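# Place bottle upright on the lower shelf compartment

## Task

Put the bottle in the shelving unit's lower compartment, standing upright with the cap on top, with its entire base resting on that compartment's floor and behind the front lip. It must stay there on its own: if the robot is what holds it in place at the end, it does not count. Finish by releasing it and moving the gripper away.

## Robot and tools

Robot: a single seven-joint Kinova Gen3 arm with a two-finger parallel gripper (pads up to 50 mm apart). The arm's base can be slightly tilted relative to the table.

Scene frame: origin on the table surface directly beneath the arm base; +z up; +y points left when facing along +x. Metres for positions. Cameras: cam_head_left and cam_head_right are fixed head cameras with given calibrations (pinhole plus radial distortion, 896x504); cam_wrist rides on the wrist, looking along the tool, and has no pose given. Calibrations can be off by a couple of degrees and several millimetres.

Tool execute_actions. Argument actions is a list holding zero or one item. An empty list only reports the current state. An item with rows and steps is a motion: rows is a list of 1 to 15 rows, steps is 1 to 15 control steps of 1/30 s (default 15). Each row is used for one step; if rows run out, the final row repeats. An item with only steps (1 to 300) is a wait that sends nothing new. Optional pictures (true/false) chooses whether camera images come back; by default they do. A refused call moves nothing.

Each row is one list of 10 numbers for the one arm, in this order: joint_1 (waist), joint_2 (shoulder), joint_3 (upper arm roll), joint_4 (elbow), joint_5 (forearm roll), joint_6 (wrist pitch), joint_7 (wrist roll), then gripper position, gripper force_limit, gripper speed. The seven joint values are absolute target angles in radians, in the same form as the Joint positions line, not offsets. Ranges: waist -6.283 to 6.283, shoulder -2.250 to 2.250, upper arm roll -6.283 to 6.283, elbow -2.580 to 2.580, forearm roll -6.283 to 6.283, wrist pitch -2.100 to 2.100, wrist roll -6.283 to 6.283. Real ends may differ by 0.013 rad either way. A target more than 0.013 past a stated end, and beyond the joint's current angle, gets the call refused; targets past the real end are clipped there and reported as joint sent to its limit (possibly from an earlier, still-running action).

The last three numbers are scaled -1 to 1 and are absolute settings. position: +1 fully open (50 mm), about -0.65 pads touching; send -1 to grasp, so fingers close until something blocks them. force_limit: per-pad force, about 20 N at -1, 102 N at 0, 185 N at +1 (actual may run about 17 % higher). speed: 20 mm/s at -1, 85 at 0, 150 at +1. New force or speed values only apply once the position number changes by at least 0.01; to loosen a grip, open first.

Motion behaviour: joints are speed- and acceleration-limited and move in coordination, so a large move may be incomplete when the result returns; the arm keeps heading to the last row sent while you think or wait, until it stalls. Each joint's commanded target is kept within 0.304 rad (first four joints) or 0.266 rad (last three) of its measured angle, and targets are scaled back if they would shift the gripper over 70 mm from where it is. Reversing a command stops all joints together. Turning only joint_7 moves the point between the pads around a 25 mm circle.

Result lines: Joint positions and Joint velocities in column order (rad, rad/s). object_status for the gripper: 0 moving, 1 blocked while opening, 2 blocked while closing (a proper grasp), 3 reached the commanded position or pads met (usually nothing held). Any new position resets it to 0 briefly. position_measured is in counts; opening in mm is roughly (250 - position_measured) x 0.202. If grip force falls or the object slips out, the fingers reclose on their own, except after gripping at force_limit -1, where status stays 2 even when empty. Gripping something fixed off-centre lets the grip fade. joint command not followed means a clearance check changed or blocked targets (mount blocks and posts count as part of the arm). HELD marks steps where your row was partly or wholly not sent. A TORQUE FAULT occurs when contact torque reaches a joint's load limit (50.7 N m for joints 1-4, 31.9 N m for 5-7, held weight included): the arm halts for 10 s and drops the rest of the call. MOTOR HOT warns from 60 °C; at 75 °C an OVER-TEMPERATURE FAULT makes the arm sag, so don't hold loads longer than needed.

Tool zoom_image: camera (cam_head_left, cam_head_right or cam_wrist) and region [x0, y0, x1, y1] in that camera's pixel coordinates, top-left origin, at most 504x504; returns an enlarged view of the latest image.

Tool read_manual: optional section, only "licences"; returns licence text and moves nothing.

Tool finished_scene: scene is the number of the current scene; ends it irreversibly, grades it, and may start another scene with its own task. Ending a reply without any tool call ends everything.

Cautions: external tugs can briefly pull on a held object. Avoid dropping the bottle, slamming or pushing hard against the shelf or table, and knocking anything off the table, which fails the task. Confirm the bottle stands freely before releasing and withdrawing.

Each tool is called after ">>>" as name(argument=value, ...), one argument or row to a line, values as JSON.

## Session

>>> execute_actions(
  actions=[],
)

Scene clock: 0.00 s of 5800.00 s.
position_measured=3 object_status=3
Joint positions: [ 1.9    0.085  0.479  2.366 -1.19   1.351  0.346]
Joint velocities: [ 0.     0.001 -0.001 -0.     0.     0.    -0.001]
Motor temperatures (°C, as the motors report them): [21 23 22 23 31 27 28]

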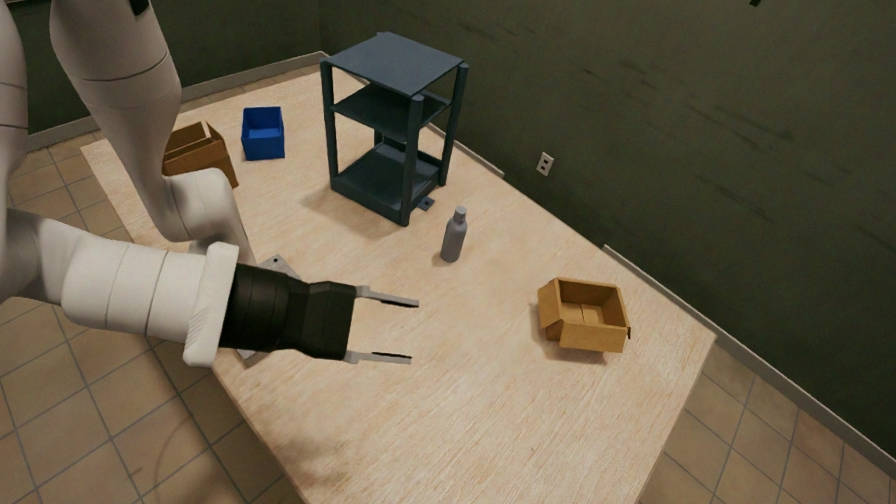

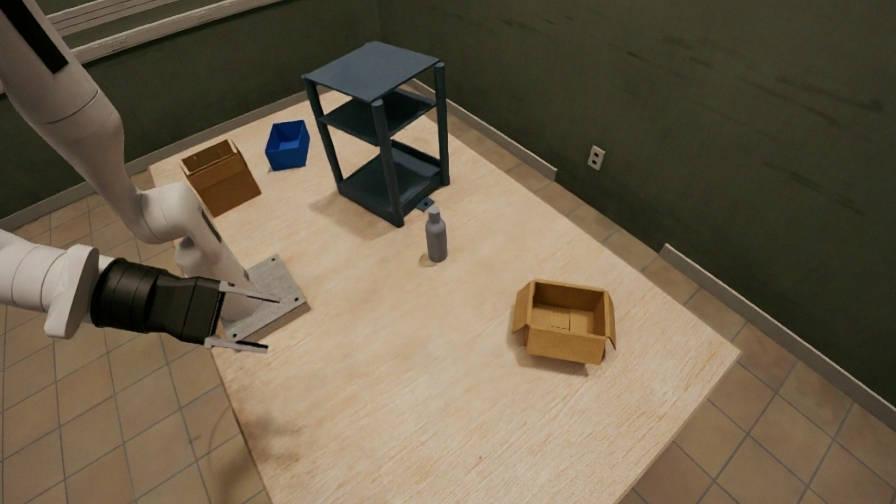

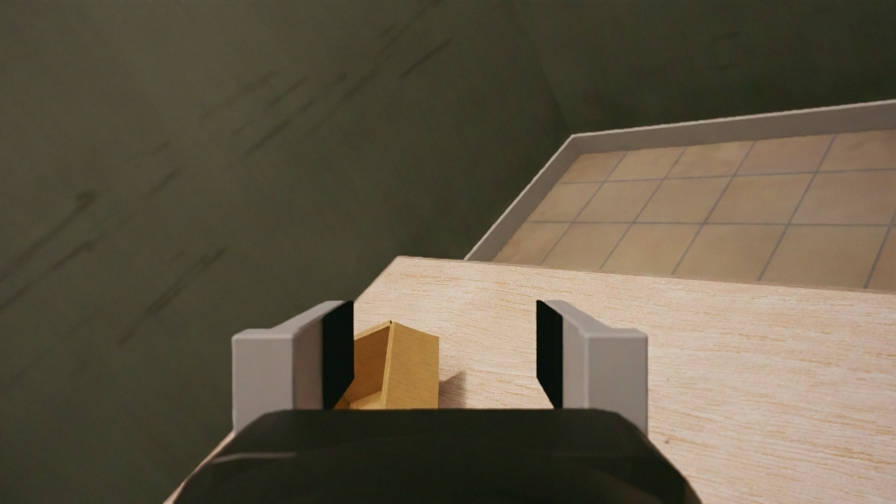

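>>> execute_actions(
  actions=[
    {"rows":[[1.35,1.1,0,2.2,-1.571,1.571,1.8,1,0,0]]},
  ],
  pictures=false,
)

>>> execute_actions(
  actions=[
    {"steps":75},
  ],
  pictures=false,
)

>>> execute_actions(
  actions=[
    {"rows":[[1.35,1.5,0,2.212,-1.571,1.571,2.14,1,0,0]]},
  ],
  pictures=false,
)

>>> execute_actions(
  actions=[
    {"steps":30},
  ],
)

Scene clock: 3.73 s of 5800.00 s.
position_measured=3 object_status=3
Joint positions: [ 1.632  0.353  0.225  2.261 -1.407  1.488  0.574]
Joint velocities: [-0.644  0.644 -0.55  -0.152 -0.402  0.201  0.56 ]
Motor temperatures (°C, as the motors report them): [21 23 22 23 31 27 28]
Steps of this call (steps 1 to 90: nothing new was sent; then 0.23 s passed at rest; steps 91 to 105: all 15 steps of this action). Readings (joint positions | what the end effector reports):
91: [1.898 0.086 0.479 2.365 -1.191 1.352 0.347] | position_measured=3 object_status=3
92: [1.891 0.093 0.475 2.362 -1.195 1.356 0.351] | position_measured=3 object_status=3
94: [1.860 0.124 0.450 2.347 -1.217 1.374 0.374] | position_measured=3 object_status=3
98: [1.776 0.208 0.366 2.307 -1.292 1.428 0.447] | position_measured=3 object_status=3
105: the state above

Scene clock: 6.23 s of 5800.00 s.
position_measured=3 object_status=3
Joint positions: [ 1.35   1.1   -0.     2.2   -1.571  1.571  1.8  ]
Joint velocities: [ 0.    -0.     0.001 -0.    -0.    -0.001 -0.   ]
Motor temperatures (°C, as the motors report them): [21 23 22 23 31 27 28]
Steps of this call (steps 1 to 60: the robot went on to your last target; steps 61 to 75: nothing new was sent). Readings (joint positions | what the end effector reports):
1: [1.610 0.375 0.207 2.256 -1.420 1.495 0.593] | position_measured=3 object_status=3
2: [1.589 0.398 0.190 2.251 -1.432 1.501 0.613] | position_measured=3 object_status=3
4: [1.549 0.447 0.158 2.242 -1.456 1.513 0.655] | position_measured=3 object_status=3
8: [1.477 0.562 0.099 2.227 -1.499 1.535 0.754] | position_measured=3 object_status=3
75: the state above
The arm was judged still, so your last target was given up. Only a new action makes it travel on or press farther. Fingers that are still opening or closing keep moving.

Scene clock: 6.73 s of 5800.00 s.
position_measured=3 object_status=3
Joint positions: [ 1.35   1.46   0.     2.211 -1.571  1.57   2.11 ]
Joint velocities: [-0.002  0.507  0.001  0.018  0.003 -0.003  0.466]
Motor temperatures (°C, as the motors report them): [21 23 22 23 31 27 28]
Steps of this call (steps 1 to 15: all 15 steps of this action). Readings (joint positions | what the end effector reports):
1: [1.350 1.102 -0.000 2.200 -1.571 1.571 1.801] | position_measured=3 object_status=3
2: [1.350 1.108 -0.000 2.200 -1.571 1.572 1.805] | position_measured=3 object_status=3
4: [1.350 1.139 -0.000 2.201 -1.571 1.572 1.828] | position_measured=3 object_status=3
8: [1.350 1.259 -0.000 2.205 -1.571 1.571 1.930] | position_measured=3 object_status=3
15: the state above

Scene clock: 7.73 s of 5800.00 s.
position_measured=3 object_status=3
Joint positions: [ 1.35   1.5   -0.     2.212 -1.571  1.571  2.14 ]
Joint velocities: [ 0.     0.001 -0.001  0.     0.002 -0.002  0.   ]
Motor temperatures (°C, as the motors report them): [21 23 22 23 31 27 28]
Steps of this call (steps 1 to 30: the robot went on to your last target). Readings (joint positions | what the end effector reports):
1: [1.350 1.474 0.000 2.211 -1.571 1.570 2.123] | position_measured=3 object_status=3
2: [1.350 1.484 0.000 2.212 -1.571 1.570 2.132] | position_measured=3 object_status=3
4: [1.350 1.491 0.000 2.212 -1.571 1.570 2.139] | position_measured=3 object_status=3
8: [1.350 1.497 0.000 2.212 -1.571 1.571 2.140] | position_measured=3 object_status=3
30: the state above
The arm was judged still, so your last target was given up. Only a new action makes it travel on or press farther. Fingers that are still opening or closing keep moving.

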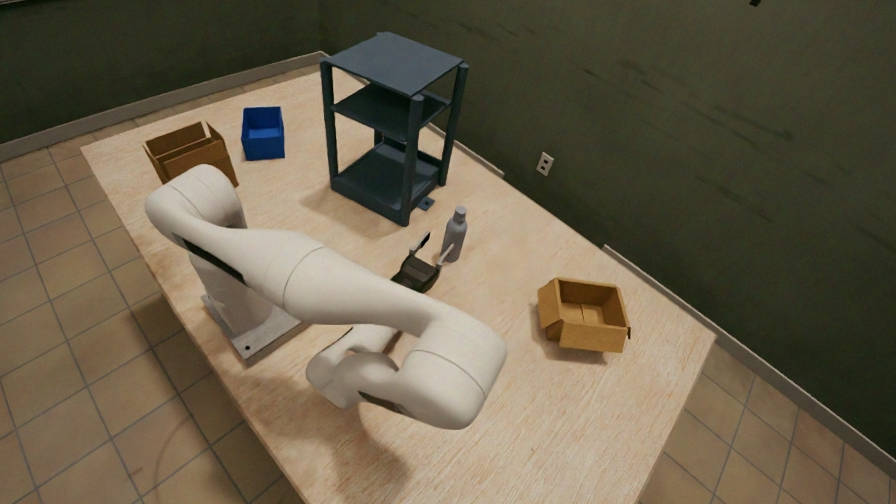

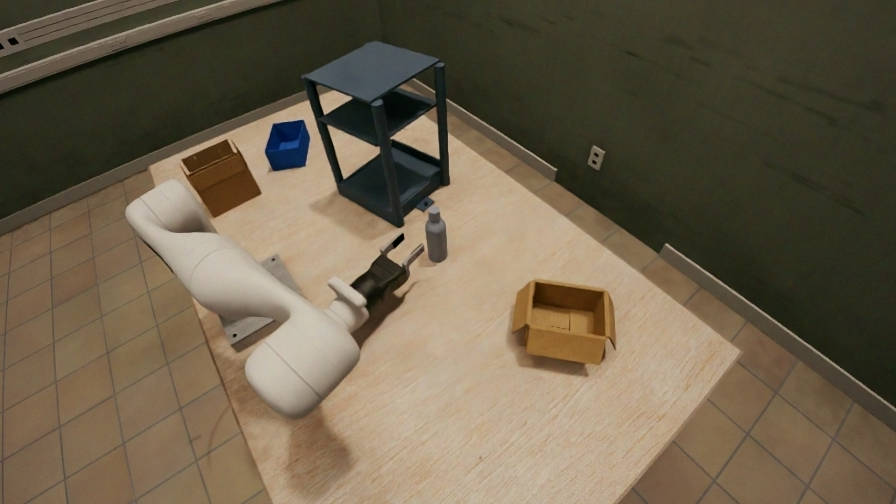

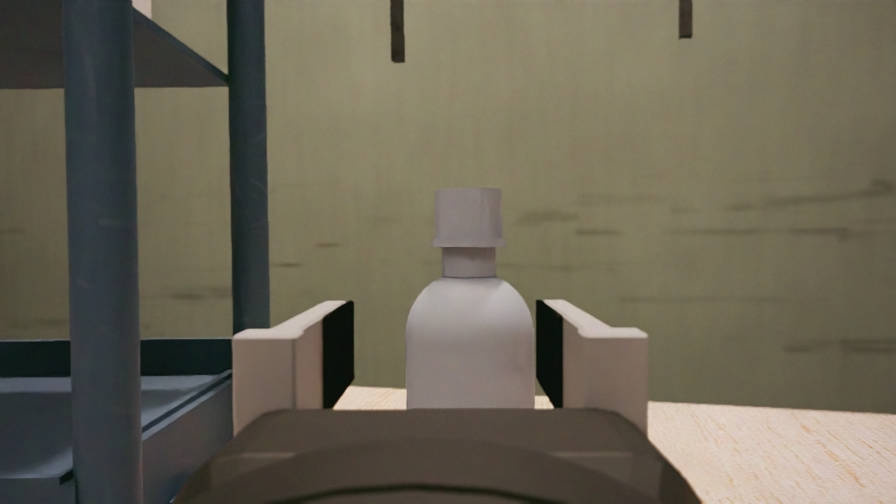

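>>> execute_actions(
  actions=[
    {"rows":[[1.23,1.482,0,2.038,-1.571,1.571,1.949,1,0,0]]},
  ],
)

Scene clock: 10.67 s of 5800.00 s.
position_measured=3 object_status=3
Joint positions: [ 1.233  1.482 -0.     2.039 -1.571  1.571  1.949]
Joint velocities: [-0.024 -0.001  0.    -0.009  0.001 -0.    -0.003]
Motor temperatures (°C, as the motors report them): [21 23 22 23 31 27 28]
Steps of this call (steps 1 to 73: nothing new was sent; steps 74 to 88: all 15 steps of this action). Readings (joint positions | what the end effector reports):
74: [1.349 1.500 0.000 2.211 -1.571 1.571 2.139] | position_measured=3 object_status=3
75: [1.344 1.499 0.000 2.206 -1.571 1.571 2.134] | position_measured=3 object_status=3
77: [1.323 1.496 0.001 2.178 -1.570 1.571 2.105] | position_measured=3 object_status=3
81: [1.258 1.486 -0.000 2.081 -1.571 1.571 1.996] | position_measured=3 object_status=3
88: the state above

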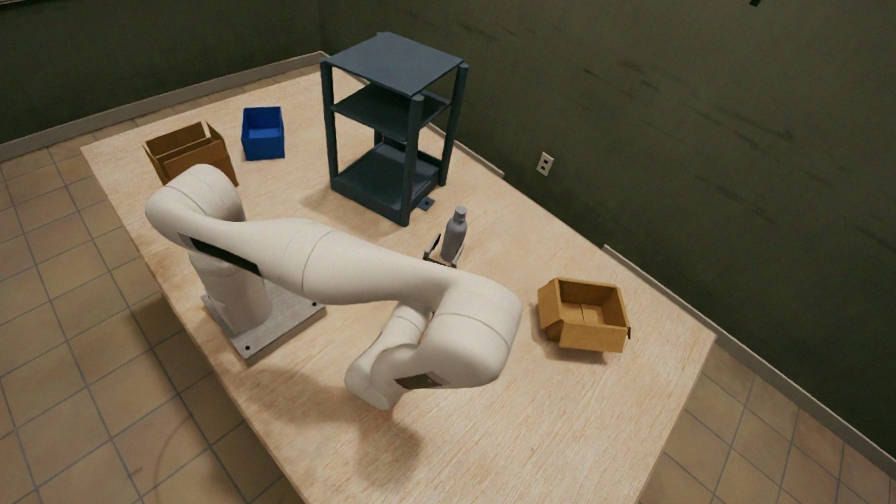

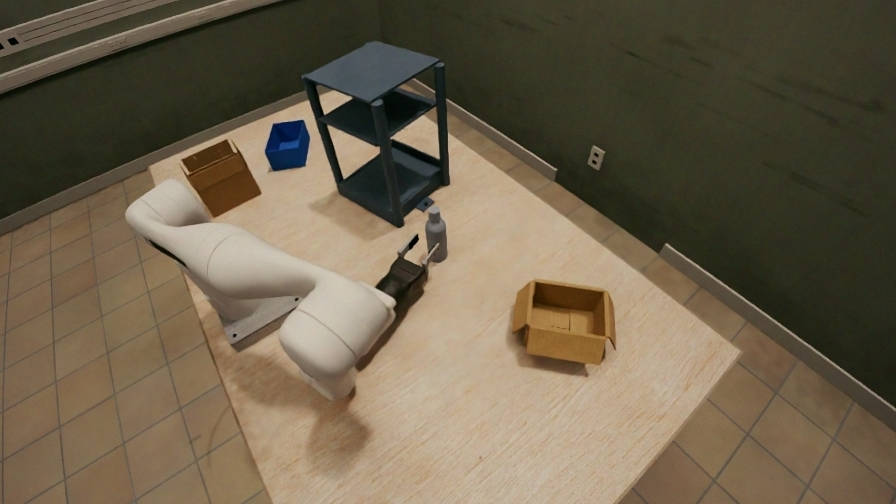

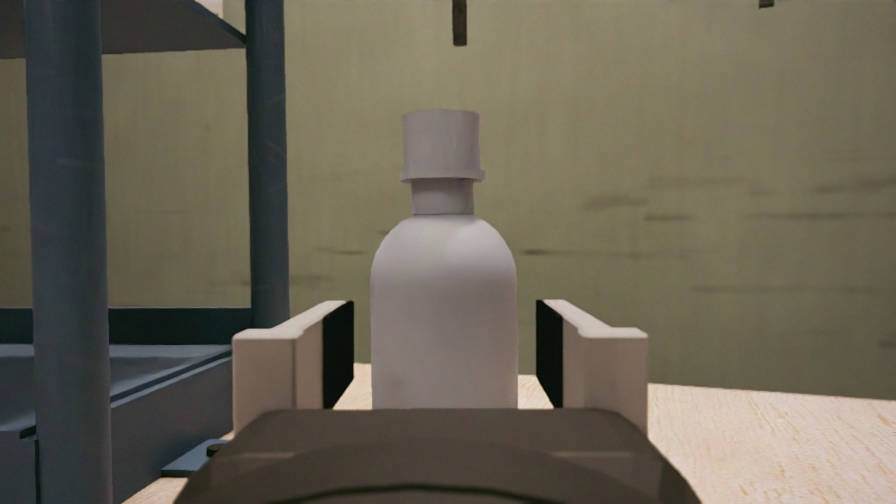

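>>> execute_actions(
  actions=[
    {"rows":[[1.106,1.45,0,1.929,-1.571,1.571,1.809,1,0,0]]},
  ],
)

>>> execute_actions(
  actions=[
    {"rows":[[1.106,1.45,0,1.929,-1.571,1.571,1.809,-1,0,0]]},
  ],
  pictures=false,
)

Scene clock: 12.60 s of 5800.00 s.
position_measured=3 object_status=3
Joint positions: [ 1.108  1.45  -0.     1.929 -1.571  1.571  1.809]
Joint velocities: [-0.018 -0.003 -0.001 -0.004  0.001 -0.    -0.002]
Motor temperatures (°C, as the motors report them): [21 24 22 23 31 27 28]
Steps of this call (steps 1 to 15: the robot went on to your last target; steps 16 to 43: nothing new was sent; steps 44 to 58: all 15 steps of this action). Readings (joint positions | what the end effector reports):
44: [1.228 1.482 0.000 2.037 -1.571 1.571 1.948] | position_measured=3 object_status=3
45: [1.221 1.480 0.001 2.032 -1.571 1.571 1.942] | position_measured=3 object_status=3
47: [1.191 1.472 0.002 2.008 -1.570 1.571 1.913] | position_measured=3 object_status=3
51: [1.122 1.454 -0.001 1.943 -1.572 1.571 1.827] | position_measured=3 object_status=3
58: the state above

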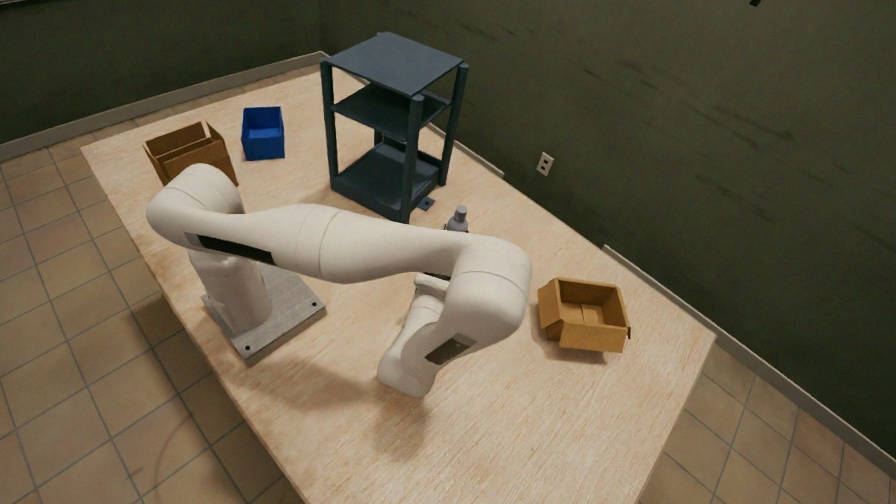

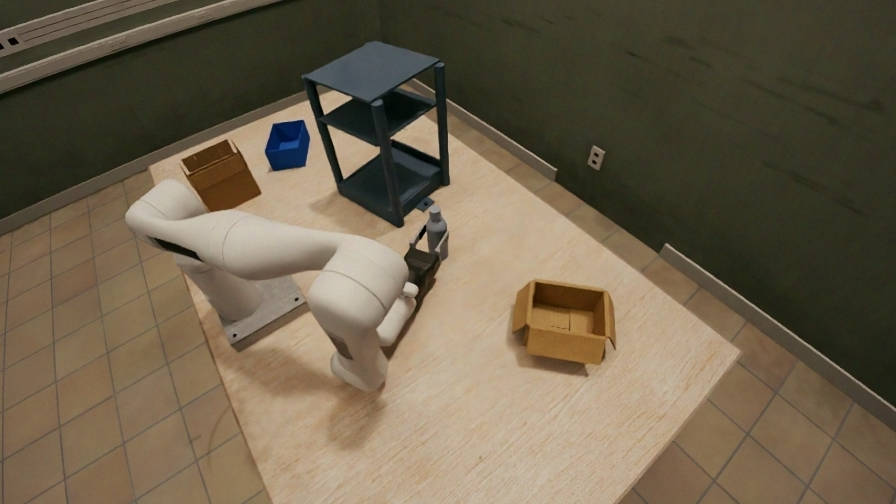

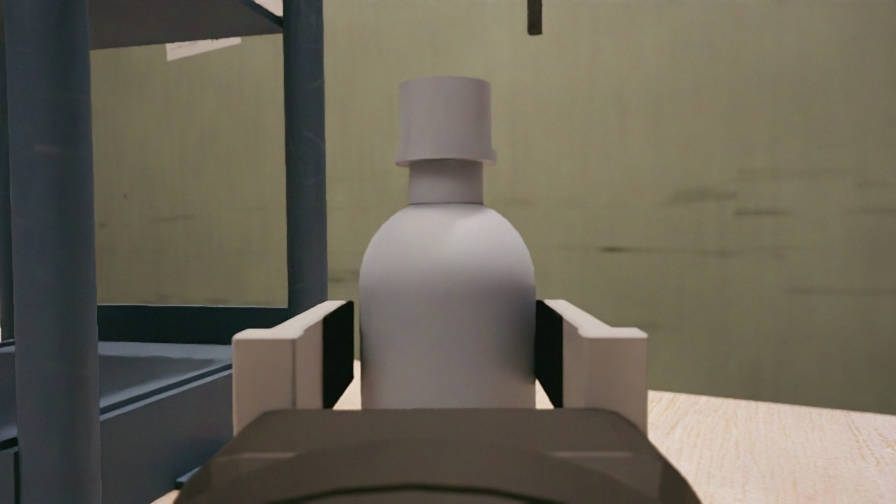

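Scene clock: 13.10 s of 5800.00 s.
position_measured=20 object_status=2
Joint positions: [ 1.106  1.45   0.     1.929 -1.571  1.571  1.809]
Joint velocities: [-0.001 -0.001 -0.001 -0.     0.001  0.    -0.   ]
Motor temperatures (°C, as the motors report them): [21 24 22 23 31 27 28]
Steps of this call (steps 1 to 15: all 15 steps of this action). Readings (joint positions | what the end effector reports):
1: [1.108 1.450 -0.000 1.929 -1.571 1.571 1.809] | position_measured=14 object_status=0
2: [1.107 1.450 0.000 1.929 -1.571 1.571 1.809] | position_measured=20 object_status=0
4: [1.107 1.450 0.000 1.929 -1.571 1.571 1.809] | position_measured=20 object_status=0
8: [1.106 1.450 0.000 1.929 -1.571 1.571 1.809] | position_measured=20 object_status=2
15: the state above

>>> execute_actions(
  actions=[
    {"rows":[[1.106,1.3,0,1.95,-1.571,1.571,1.68,-1,0,0]]},
  ],
  pictures=false,
)

>>> execute_actions(
  actions=[
    {"rows":[[0.8,1.31,0,1.47,-1.243,1.691,1.232,-1,0,0]]},
  ],
  pictures=false,
)

>>> execute_actions(
  actions=[
    {"steps":30},
  ],
)

Scene clock: 15.57 s of 5800.00 s.
position_measured=20 object_status=2
Joint positions: [ 1.106  1.302 -0.     1.95  -1.571  1.571  1.68 ]
Joint velocities: [-0.002 -0.022 -0.001  0.002 -0.002  0.001 -0.001]
Motor temperatures (°C, as the motors report them): [21 24 22 23 31 27 28]
Steps of this call (steps 1 to 15: the robot went on to your last target; steps 16 to 59: nothing new was sent; steps 60 to 74: all 15 steps of this action). Readings (joint positions | what the end effector reports):
60: [1.106 1.449 0.000 1.929 -1.571 1.571 1.808] | position_measured=20 object_status=2
61: [1.106 1.442 0.001 1.930 -1.571 1.569 1.804] | position_measured=20 object_status=2
63: [1.106 1.412 0.001 1.934 -1.571 1.569 1.781] | position_measured=20 object_status=2
67: [1.106 1.327 -0.000 1.945 -1.572 1.572 1.704] | position_measured=20 object_status=2
74: the state above

Scene clock: 16.07 s of 5800.00 s.
position_measured=20 object_status=2
Joint positions: [ 0.832  1.309 -0.001  1.539 -1.277  1.68   1.304]
Joint velocities: [-0.333  0.004 -0.004 -0.776  0.407  0.134 -0.812]
Motor temperatures (°C, as the motors report them): [21 24 22 23 31 27 28]
Steps of this call (steps 1 to 15: all 15 steps of this action). Readings (joint positions | what the end effector reports):
1: [1.105 1.302 0.000 1.949 -1.570 1.572 1.679] | position_measured=20 object_status=2
2: [1.098 1.302 0.001 1.943 -1.566 1.573 1.675] | position_measured=20 object_status=2
4: [1.068 1.304 0.003 1.915 -1.543 1.584 1.652] | position_measured=20 object_status=2
8: [0.964 1.306 0.001 1.797 -1.441 1.625 1.549] | position_measured=20 object_status=2
15: the state above

Scene clock: 17.07 s of 5800.00 s.
position_measured=20 object_status=2
Joint positions: [ 0.8    1.31  -0.     1.47  -1.243  1.691  1.232]
Joint velocities: [ 0.001  0.    -0.001 -0.    -0.001 -0.    -0.   ]
Motor temperatures (°C, as the motors report them): [21 24 22 23 31 27 28]
Steps of this call (steps 1 to 30: the robot went on to your last target). Readings (joint positions | what the end effector reports):
1: [0.822 1.309 -0.001 1.516 -1.265 1.684 1.279] | position_measured=20 object_status=2
2: [0.814 1.309 -0.001 1.497 -1.256 1.687 1.259] | position_measured=20 object_status=2
4: [0.806 1.309 -0.001 1.476 -1.245 1.690 1.237] | position_measured=20 object_status=2
8: [0.802 1.310 -0.000 1.471 -1.243 1.691 1.232] | position_measured=20 object_status=2
30: the state above
The arm was judged still, so your last target was given up. Only a new action makes it travel on or press farther. Fingers that are still opening or closing keep moving.

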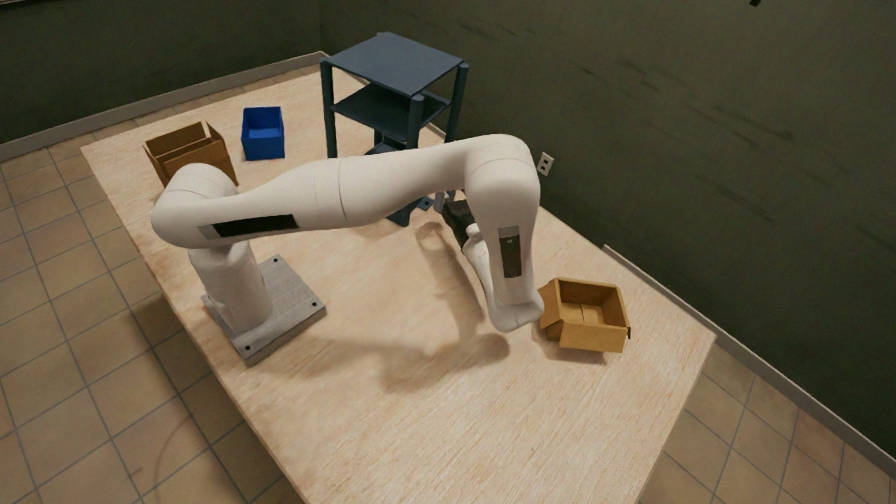

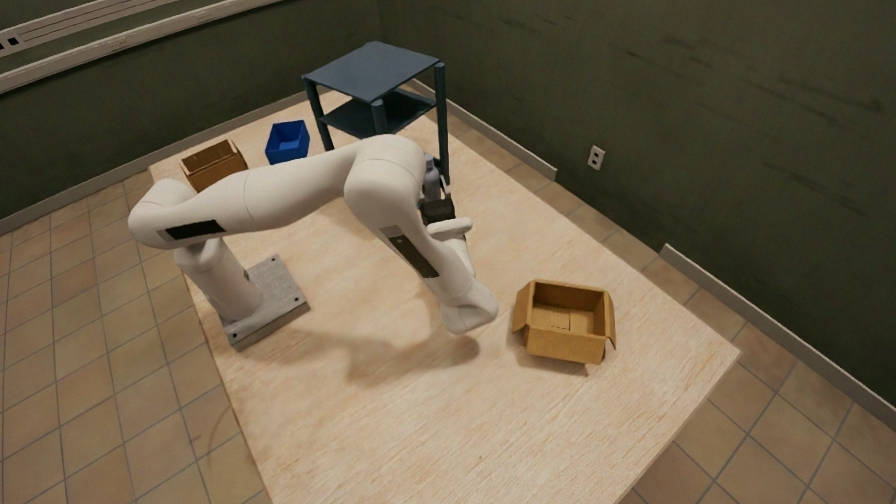

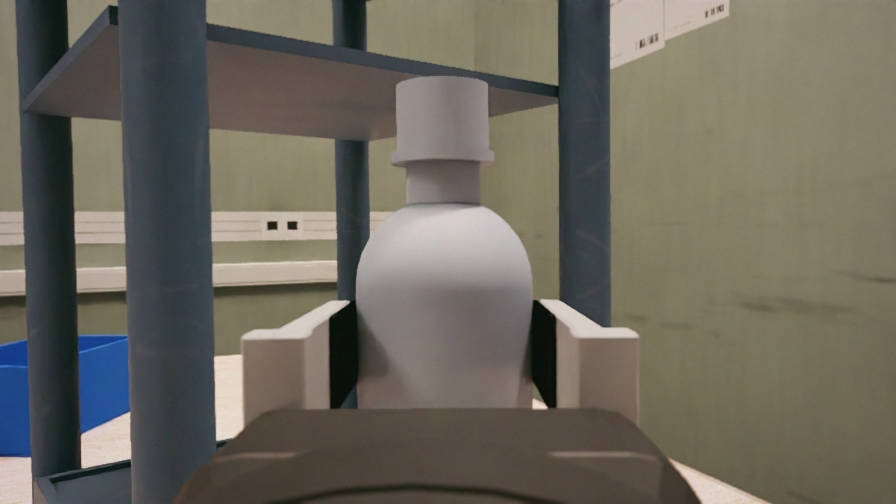

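>>> execute_actions(
  actions=[
    {"rows":[[0.62,1.31,0,1.47,-1.243,1.691,1.232,-1,0,0]]},
  ],
  pictures=false,
)

>>> execute_actions(
  actions=[
    {"rows":[[0.46,1.31,0,1.47,-1.243,1.691,1.232,-1,0,0]]},
  ],
  pictures=false,
)

>>> execute_actions(
  actions=[
    {"rows":[[0.46,1.35,0,1.43,-1.243,1.691,1.232,-1,0,0]]},
  ],
)

Scene clock: 18.93 s of 5800.00 s.
position_measured=20 object_status=2
Joint positions: [ 0.623  1.31  -0.     1.47  -1.243  1.691  1.232]
Joint velocities: [-0.027 -0.001  0.013 -0.002 -0.001 -0.001  0.   ]
Motor temperatures (°C, as the motors report them): [21 24 22 23 31 27 28]
Steps of this call (steps 1 to 41: nothing new was sent; steps 42 to 56: all 15 steps of this action). Readings (joint positions | what the end effector reports):
42: [0.799 1.310 0.000 1.470 -1.243 1.691 1.232] | position_measured=20 object_status=2
43: [0.792 1.310 0.002 1.470 -1.243 1.691 1.232] | position_measured=20 object_status=2
45: [0.763 1.310 0.003 1.469 -1.243 1.691 1.232] | position_measured=20 object_status=2
49: [0.667 1.310 -0.001 1.470 -1.243 1.691 1.232] | position_measured=20 object_status=2
56: the state above

Scene clock: 19.43 s of 5800.00 s.
position_measured=20 object_status=2
Joint positions: [ 0.463  1.31  -0.     1.47  -1.243  1.691  1.232]
Joint velocities: [-0.021  0.001  0.005 -0.001 -0.    -0.001  0.   ]
Motor temperatures (°C, as the motors report them): [21 24 22 23 31 27 28]
Steps of this call (steps 1 to 15: all 15 steps of this action). Readings (joint positions | what the end effector reports):
1: [0.621 1.310 0.000 1.470 -1.243 1.691 1.232] | position_measured=20 object_status=2
2: [0.614 1.310 0.002 1.470 -1.243 1.691 1.232] | position_measured=20 object_status=2
4: [0.584 1.310 0.003 1.469 -1.243 1.691 1.232] | position_measured=20 object_status=2
8: [0.494 1.310 -0.002 1.470 -1.243 1.691 1.232] | position_measured=20 object_status=2
15: the state above

Scene clock: 19.93 s of 5800.00 s.
position_measured=20 object_status=2
Joint positions: [ 0.46   1.35   0.     1.43  -1.243  1.691  1.232]
Joint velocities: [ 0.     0.002 -0.001 -0.001 -0.     0.002 -0.001]
Motor temperatures (°C, as the motors report them): [21 24 22 23 31 27 28]
Steps of this call (steps 1 to 15: all 15 steps of this action). Readings (joint positions | what the end effector reports):
1: [0.462 1.312 -0.000 1.469 -1.243 1.691 1.232] | position_measured=20 object_status=2
2: [0.461 1.318 -0.001 1.463 -1.243 1.692 1.232] | position_measured=20 object_status=2
4: [0.461 1.338 -0.000 1.444 -1.243 1.691 1.232] | position_measured=20 object_status=2
8: [0.460 1.347 0.000 1.432 -1.243 1.691 1.232] | position_measured=20 object_status=2
15: the state above

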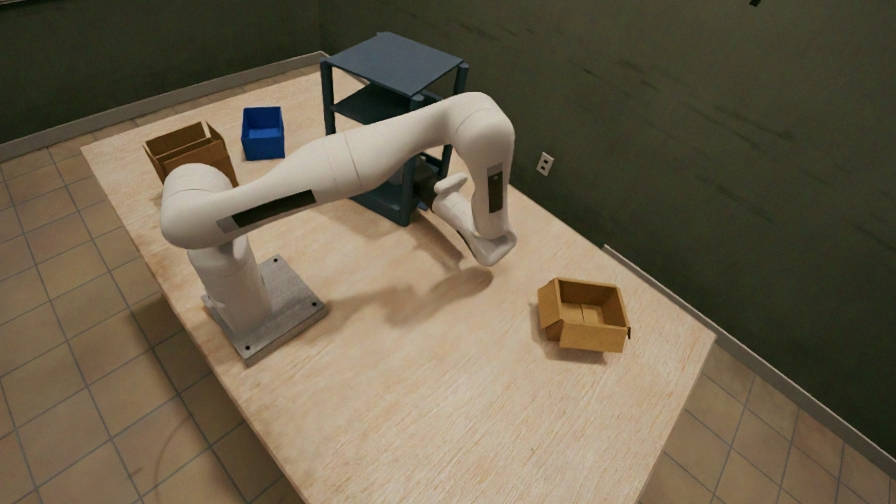

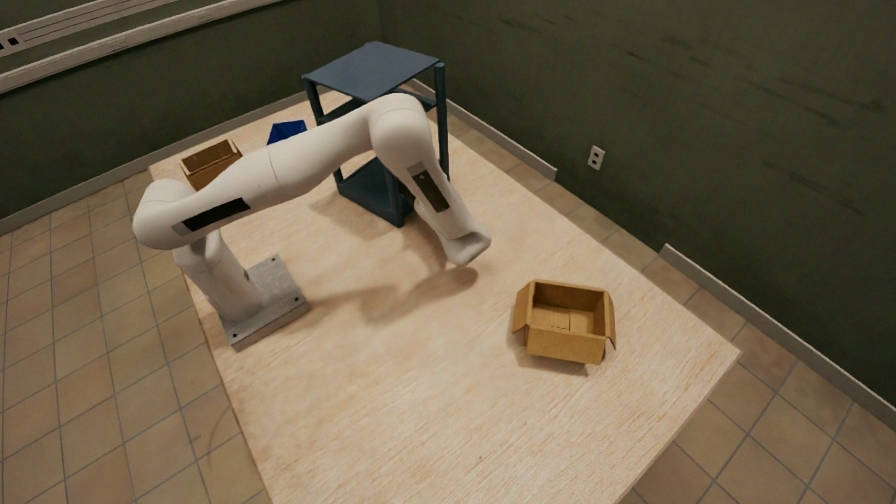

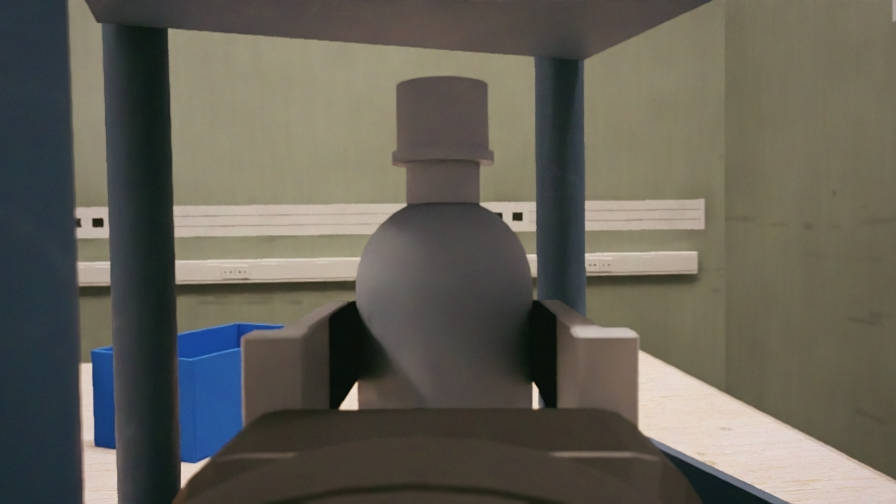

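Lower a little more, then release.

>>> execute_actions(
  actions=[
    {"rows":[[0.46,1.37,0,1.41,-1.243,1.691,1.232,-1,0,0]]},
  ],
  pictures=false,
)

>>> execute_actions(
  actions=[
    {"rows":[[0.46,1.36,0,1.42,-1.243,1.691,1.232,1,0,0]]},
  ],
  pictures=false,
)

>>> execute_actions(
  actions=[
    {"rows":[[0.56,1.345,0,1.48,-1.243,1.691,1.232,1,0,0]]},
  ],
  pictures=false,
)

>>> execute_actions(
  actions=[
    {"rows":[[0.8,1.31,0,1.47,-1.243,1.691,1.232,1,0,0]]},
  ],
)

Scene clock: 22.30 s of 5800.00 s.
position_measured=20 object_status=2
Joint positions: [ 0.46   1.365 -0.004  1.412 -1.243  1.699  1.232]
Joint velocities: [ 0.001  0.001  0.001 -0.     0.     0.001 -0.   ]
Motor temperatures (°C, as the motors report them): [21 24 22 23 31 27 28]
Steps of this call (steps 1 to 15: the robot went on to your last target; steps 16 to 56: nothing new was sent; steps 57 to 71: all 15 steps of this action). Readings (joint positions | what the end effector reports):
57: [0.460 1.351 -0.000 1.429 -1.243 1.691 1.232] | position_measured=20 object_status=2
58: [0.460 1.357 -0.000 1.423 -1.243 1.692 1.232] | position_measured=20 object_status=2
60: [0.461 1.363 -0.003 1.416 -1.243 1.698 1.232] | position_measured=20 object_status=2
64: [0.460 1.365 -0.004 1.412 -1.243 1.698 1.232] | position_measured=20 object_status=2
71: the state above

Scene clock: 22.80 s of 5800.00 s.
position_measured=3 object_status=3
Joint positions: [ 0.46   1.36  -0.     1.42  -1.243  1.691  1.232]
Joint velocities: [-0.     0.001 -0.    -0.     0.001 -0.     0.   ]
Motor temperatures (°C, as the motors report them): [21 24 22 23 31 27 28]
Steps of this call (steps 1 to 15: all 15 steps of this action). Readings (joint positions | what the end effector reports):
1: [0.460 1.364 -0.004 1.412 -1.243 1.698 1.232] | position_measured=10 object_status=0
2: [0.460 1.362 -0.002 1.415 -1.243 1.695 1.232] | position_measured=4 object_status=0
4: [0.460 1.360 -0.000 1.418 -1.243 1.692 1.232] | position_measured=3 object_status=0
8: [0.460 1.360 0.000 1.420 -1.243 1.691 1.232] | position_measured=3 object_status=0
15: the state above

Scene clock: 23.30 s of 5800.00 s.
position_measured=3 object_status=3
Joint positions: [ 0.558  1.343 -0.002  1.476 -1.25   1.688  1.232]
Joint velocities: [ 0.011 -0.003 -0.001  0.003 -0.001  0.002  0.   ]
Motor temperatures (°C, as the motors report them): [21 24 22 23 31 27 28]
Steps of this call (steps 1 to 15: all 15 steps of this action). Readings (joint positions | what the end effector reports):
1: [0.461 1.360 -0.000 1.421 -1.243 1.691 1.232] | position_measured=3 object_status=3
2: [0.468 1.359 -0.002 1.424 -1.243 1.691 1.232] | position_measured=3 object_status=3
4: [0.498 1.354 -0.003 1.441 -1.243 1.691 1.232] | position_measured=3 object_status=3
8: [0.551 1.345 0.000 1.472 -1.250 1.689 1.232] | position_measured=3 object_status=3
15: the state above

Scene clock: 23.80 s of 5800.00 s.
position_measured=3 object_status=3
Joint positions: [ 0.793  1.311  0.002  1.47  -1.243  1.691  1.232]
Joint velocities: [ 0.051 -0.005 -0.013  0.002  0.002 -0.    -0.   ]
Motor temperatures (°C, as the motors report them): [21 24 22 23 31 27 28]
Steps of this call (steps 1 to 15: all 15 steps of this action). Readings (joint positions | what the end effector reports):
1: [0.560 1.343 -0.002 1.475 -1.250 1.688 1.232] | position_measured=3 object_status=3
2: [0.566 1.342 -0.003 1.476 -1.248 1.689 1.232] | position_measured=3 object_status=3
4: [0.597 1.339 -0.003 1.476 -1.244 1.690 1.232] | position_measured=3 object_status=3
8: [0.698 1.324 -0.001 1.473 -1.244 1.690 1.232] | position_measured=3 object_status=3
15: the state above

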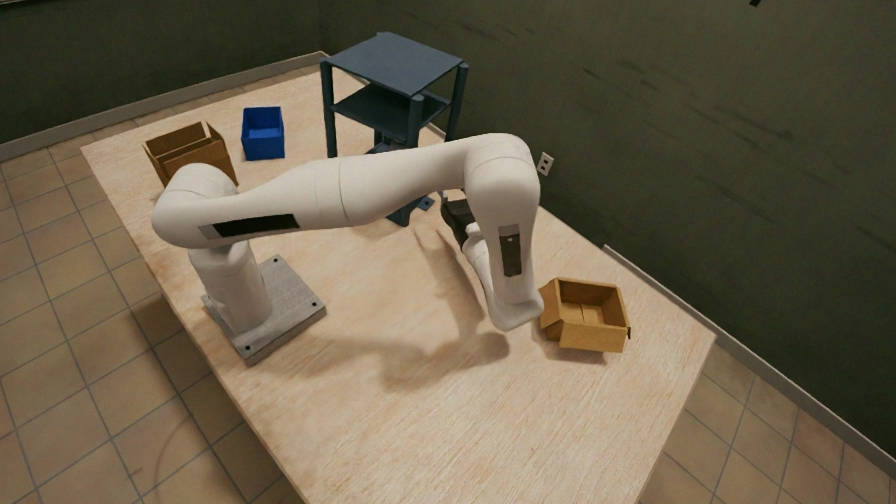

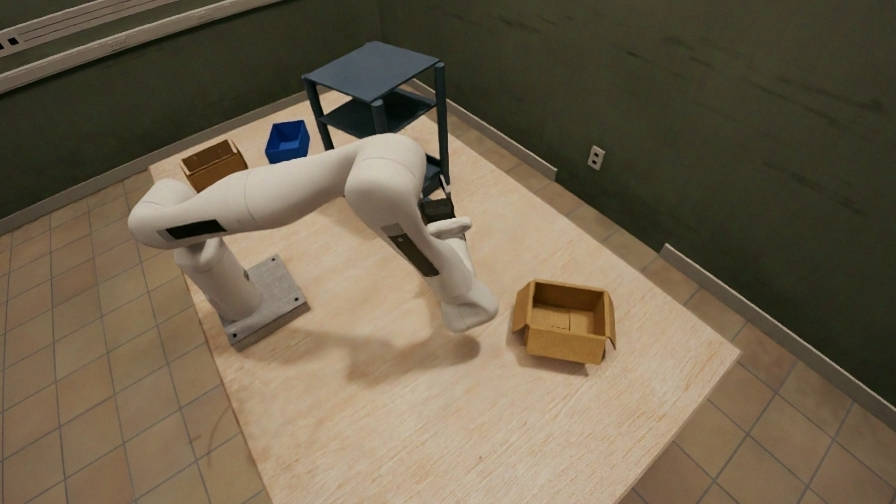

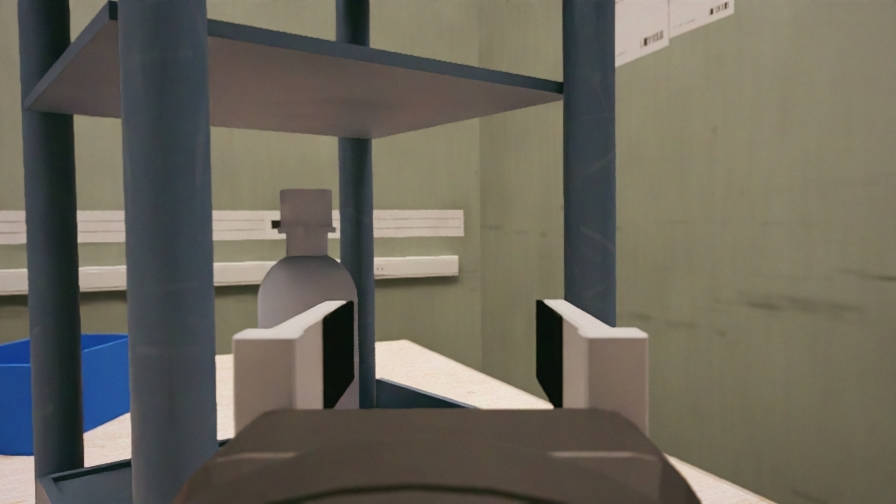

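>>> finished_scene(
  scene=2,
)

The scene is finished: the task was done.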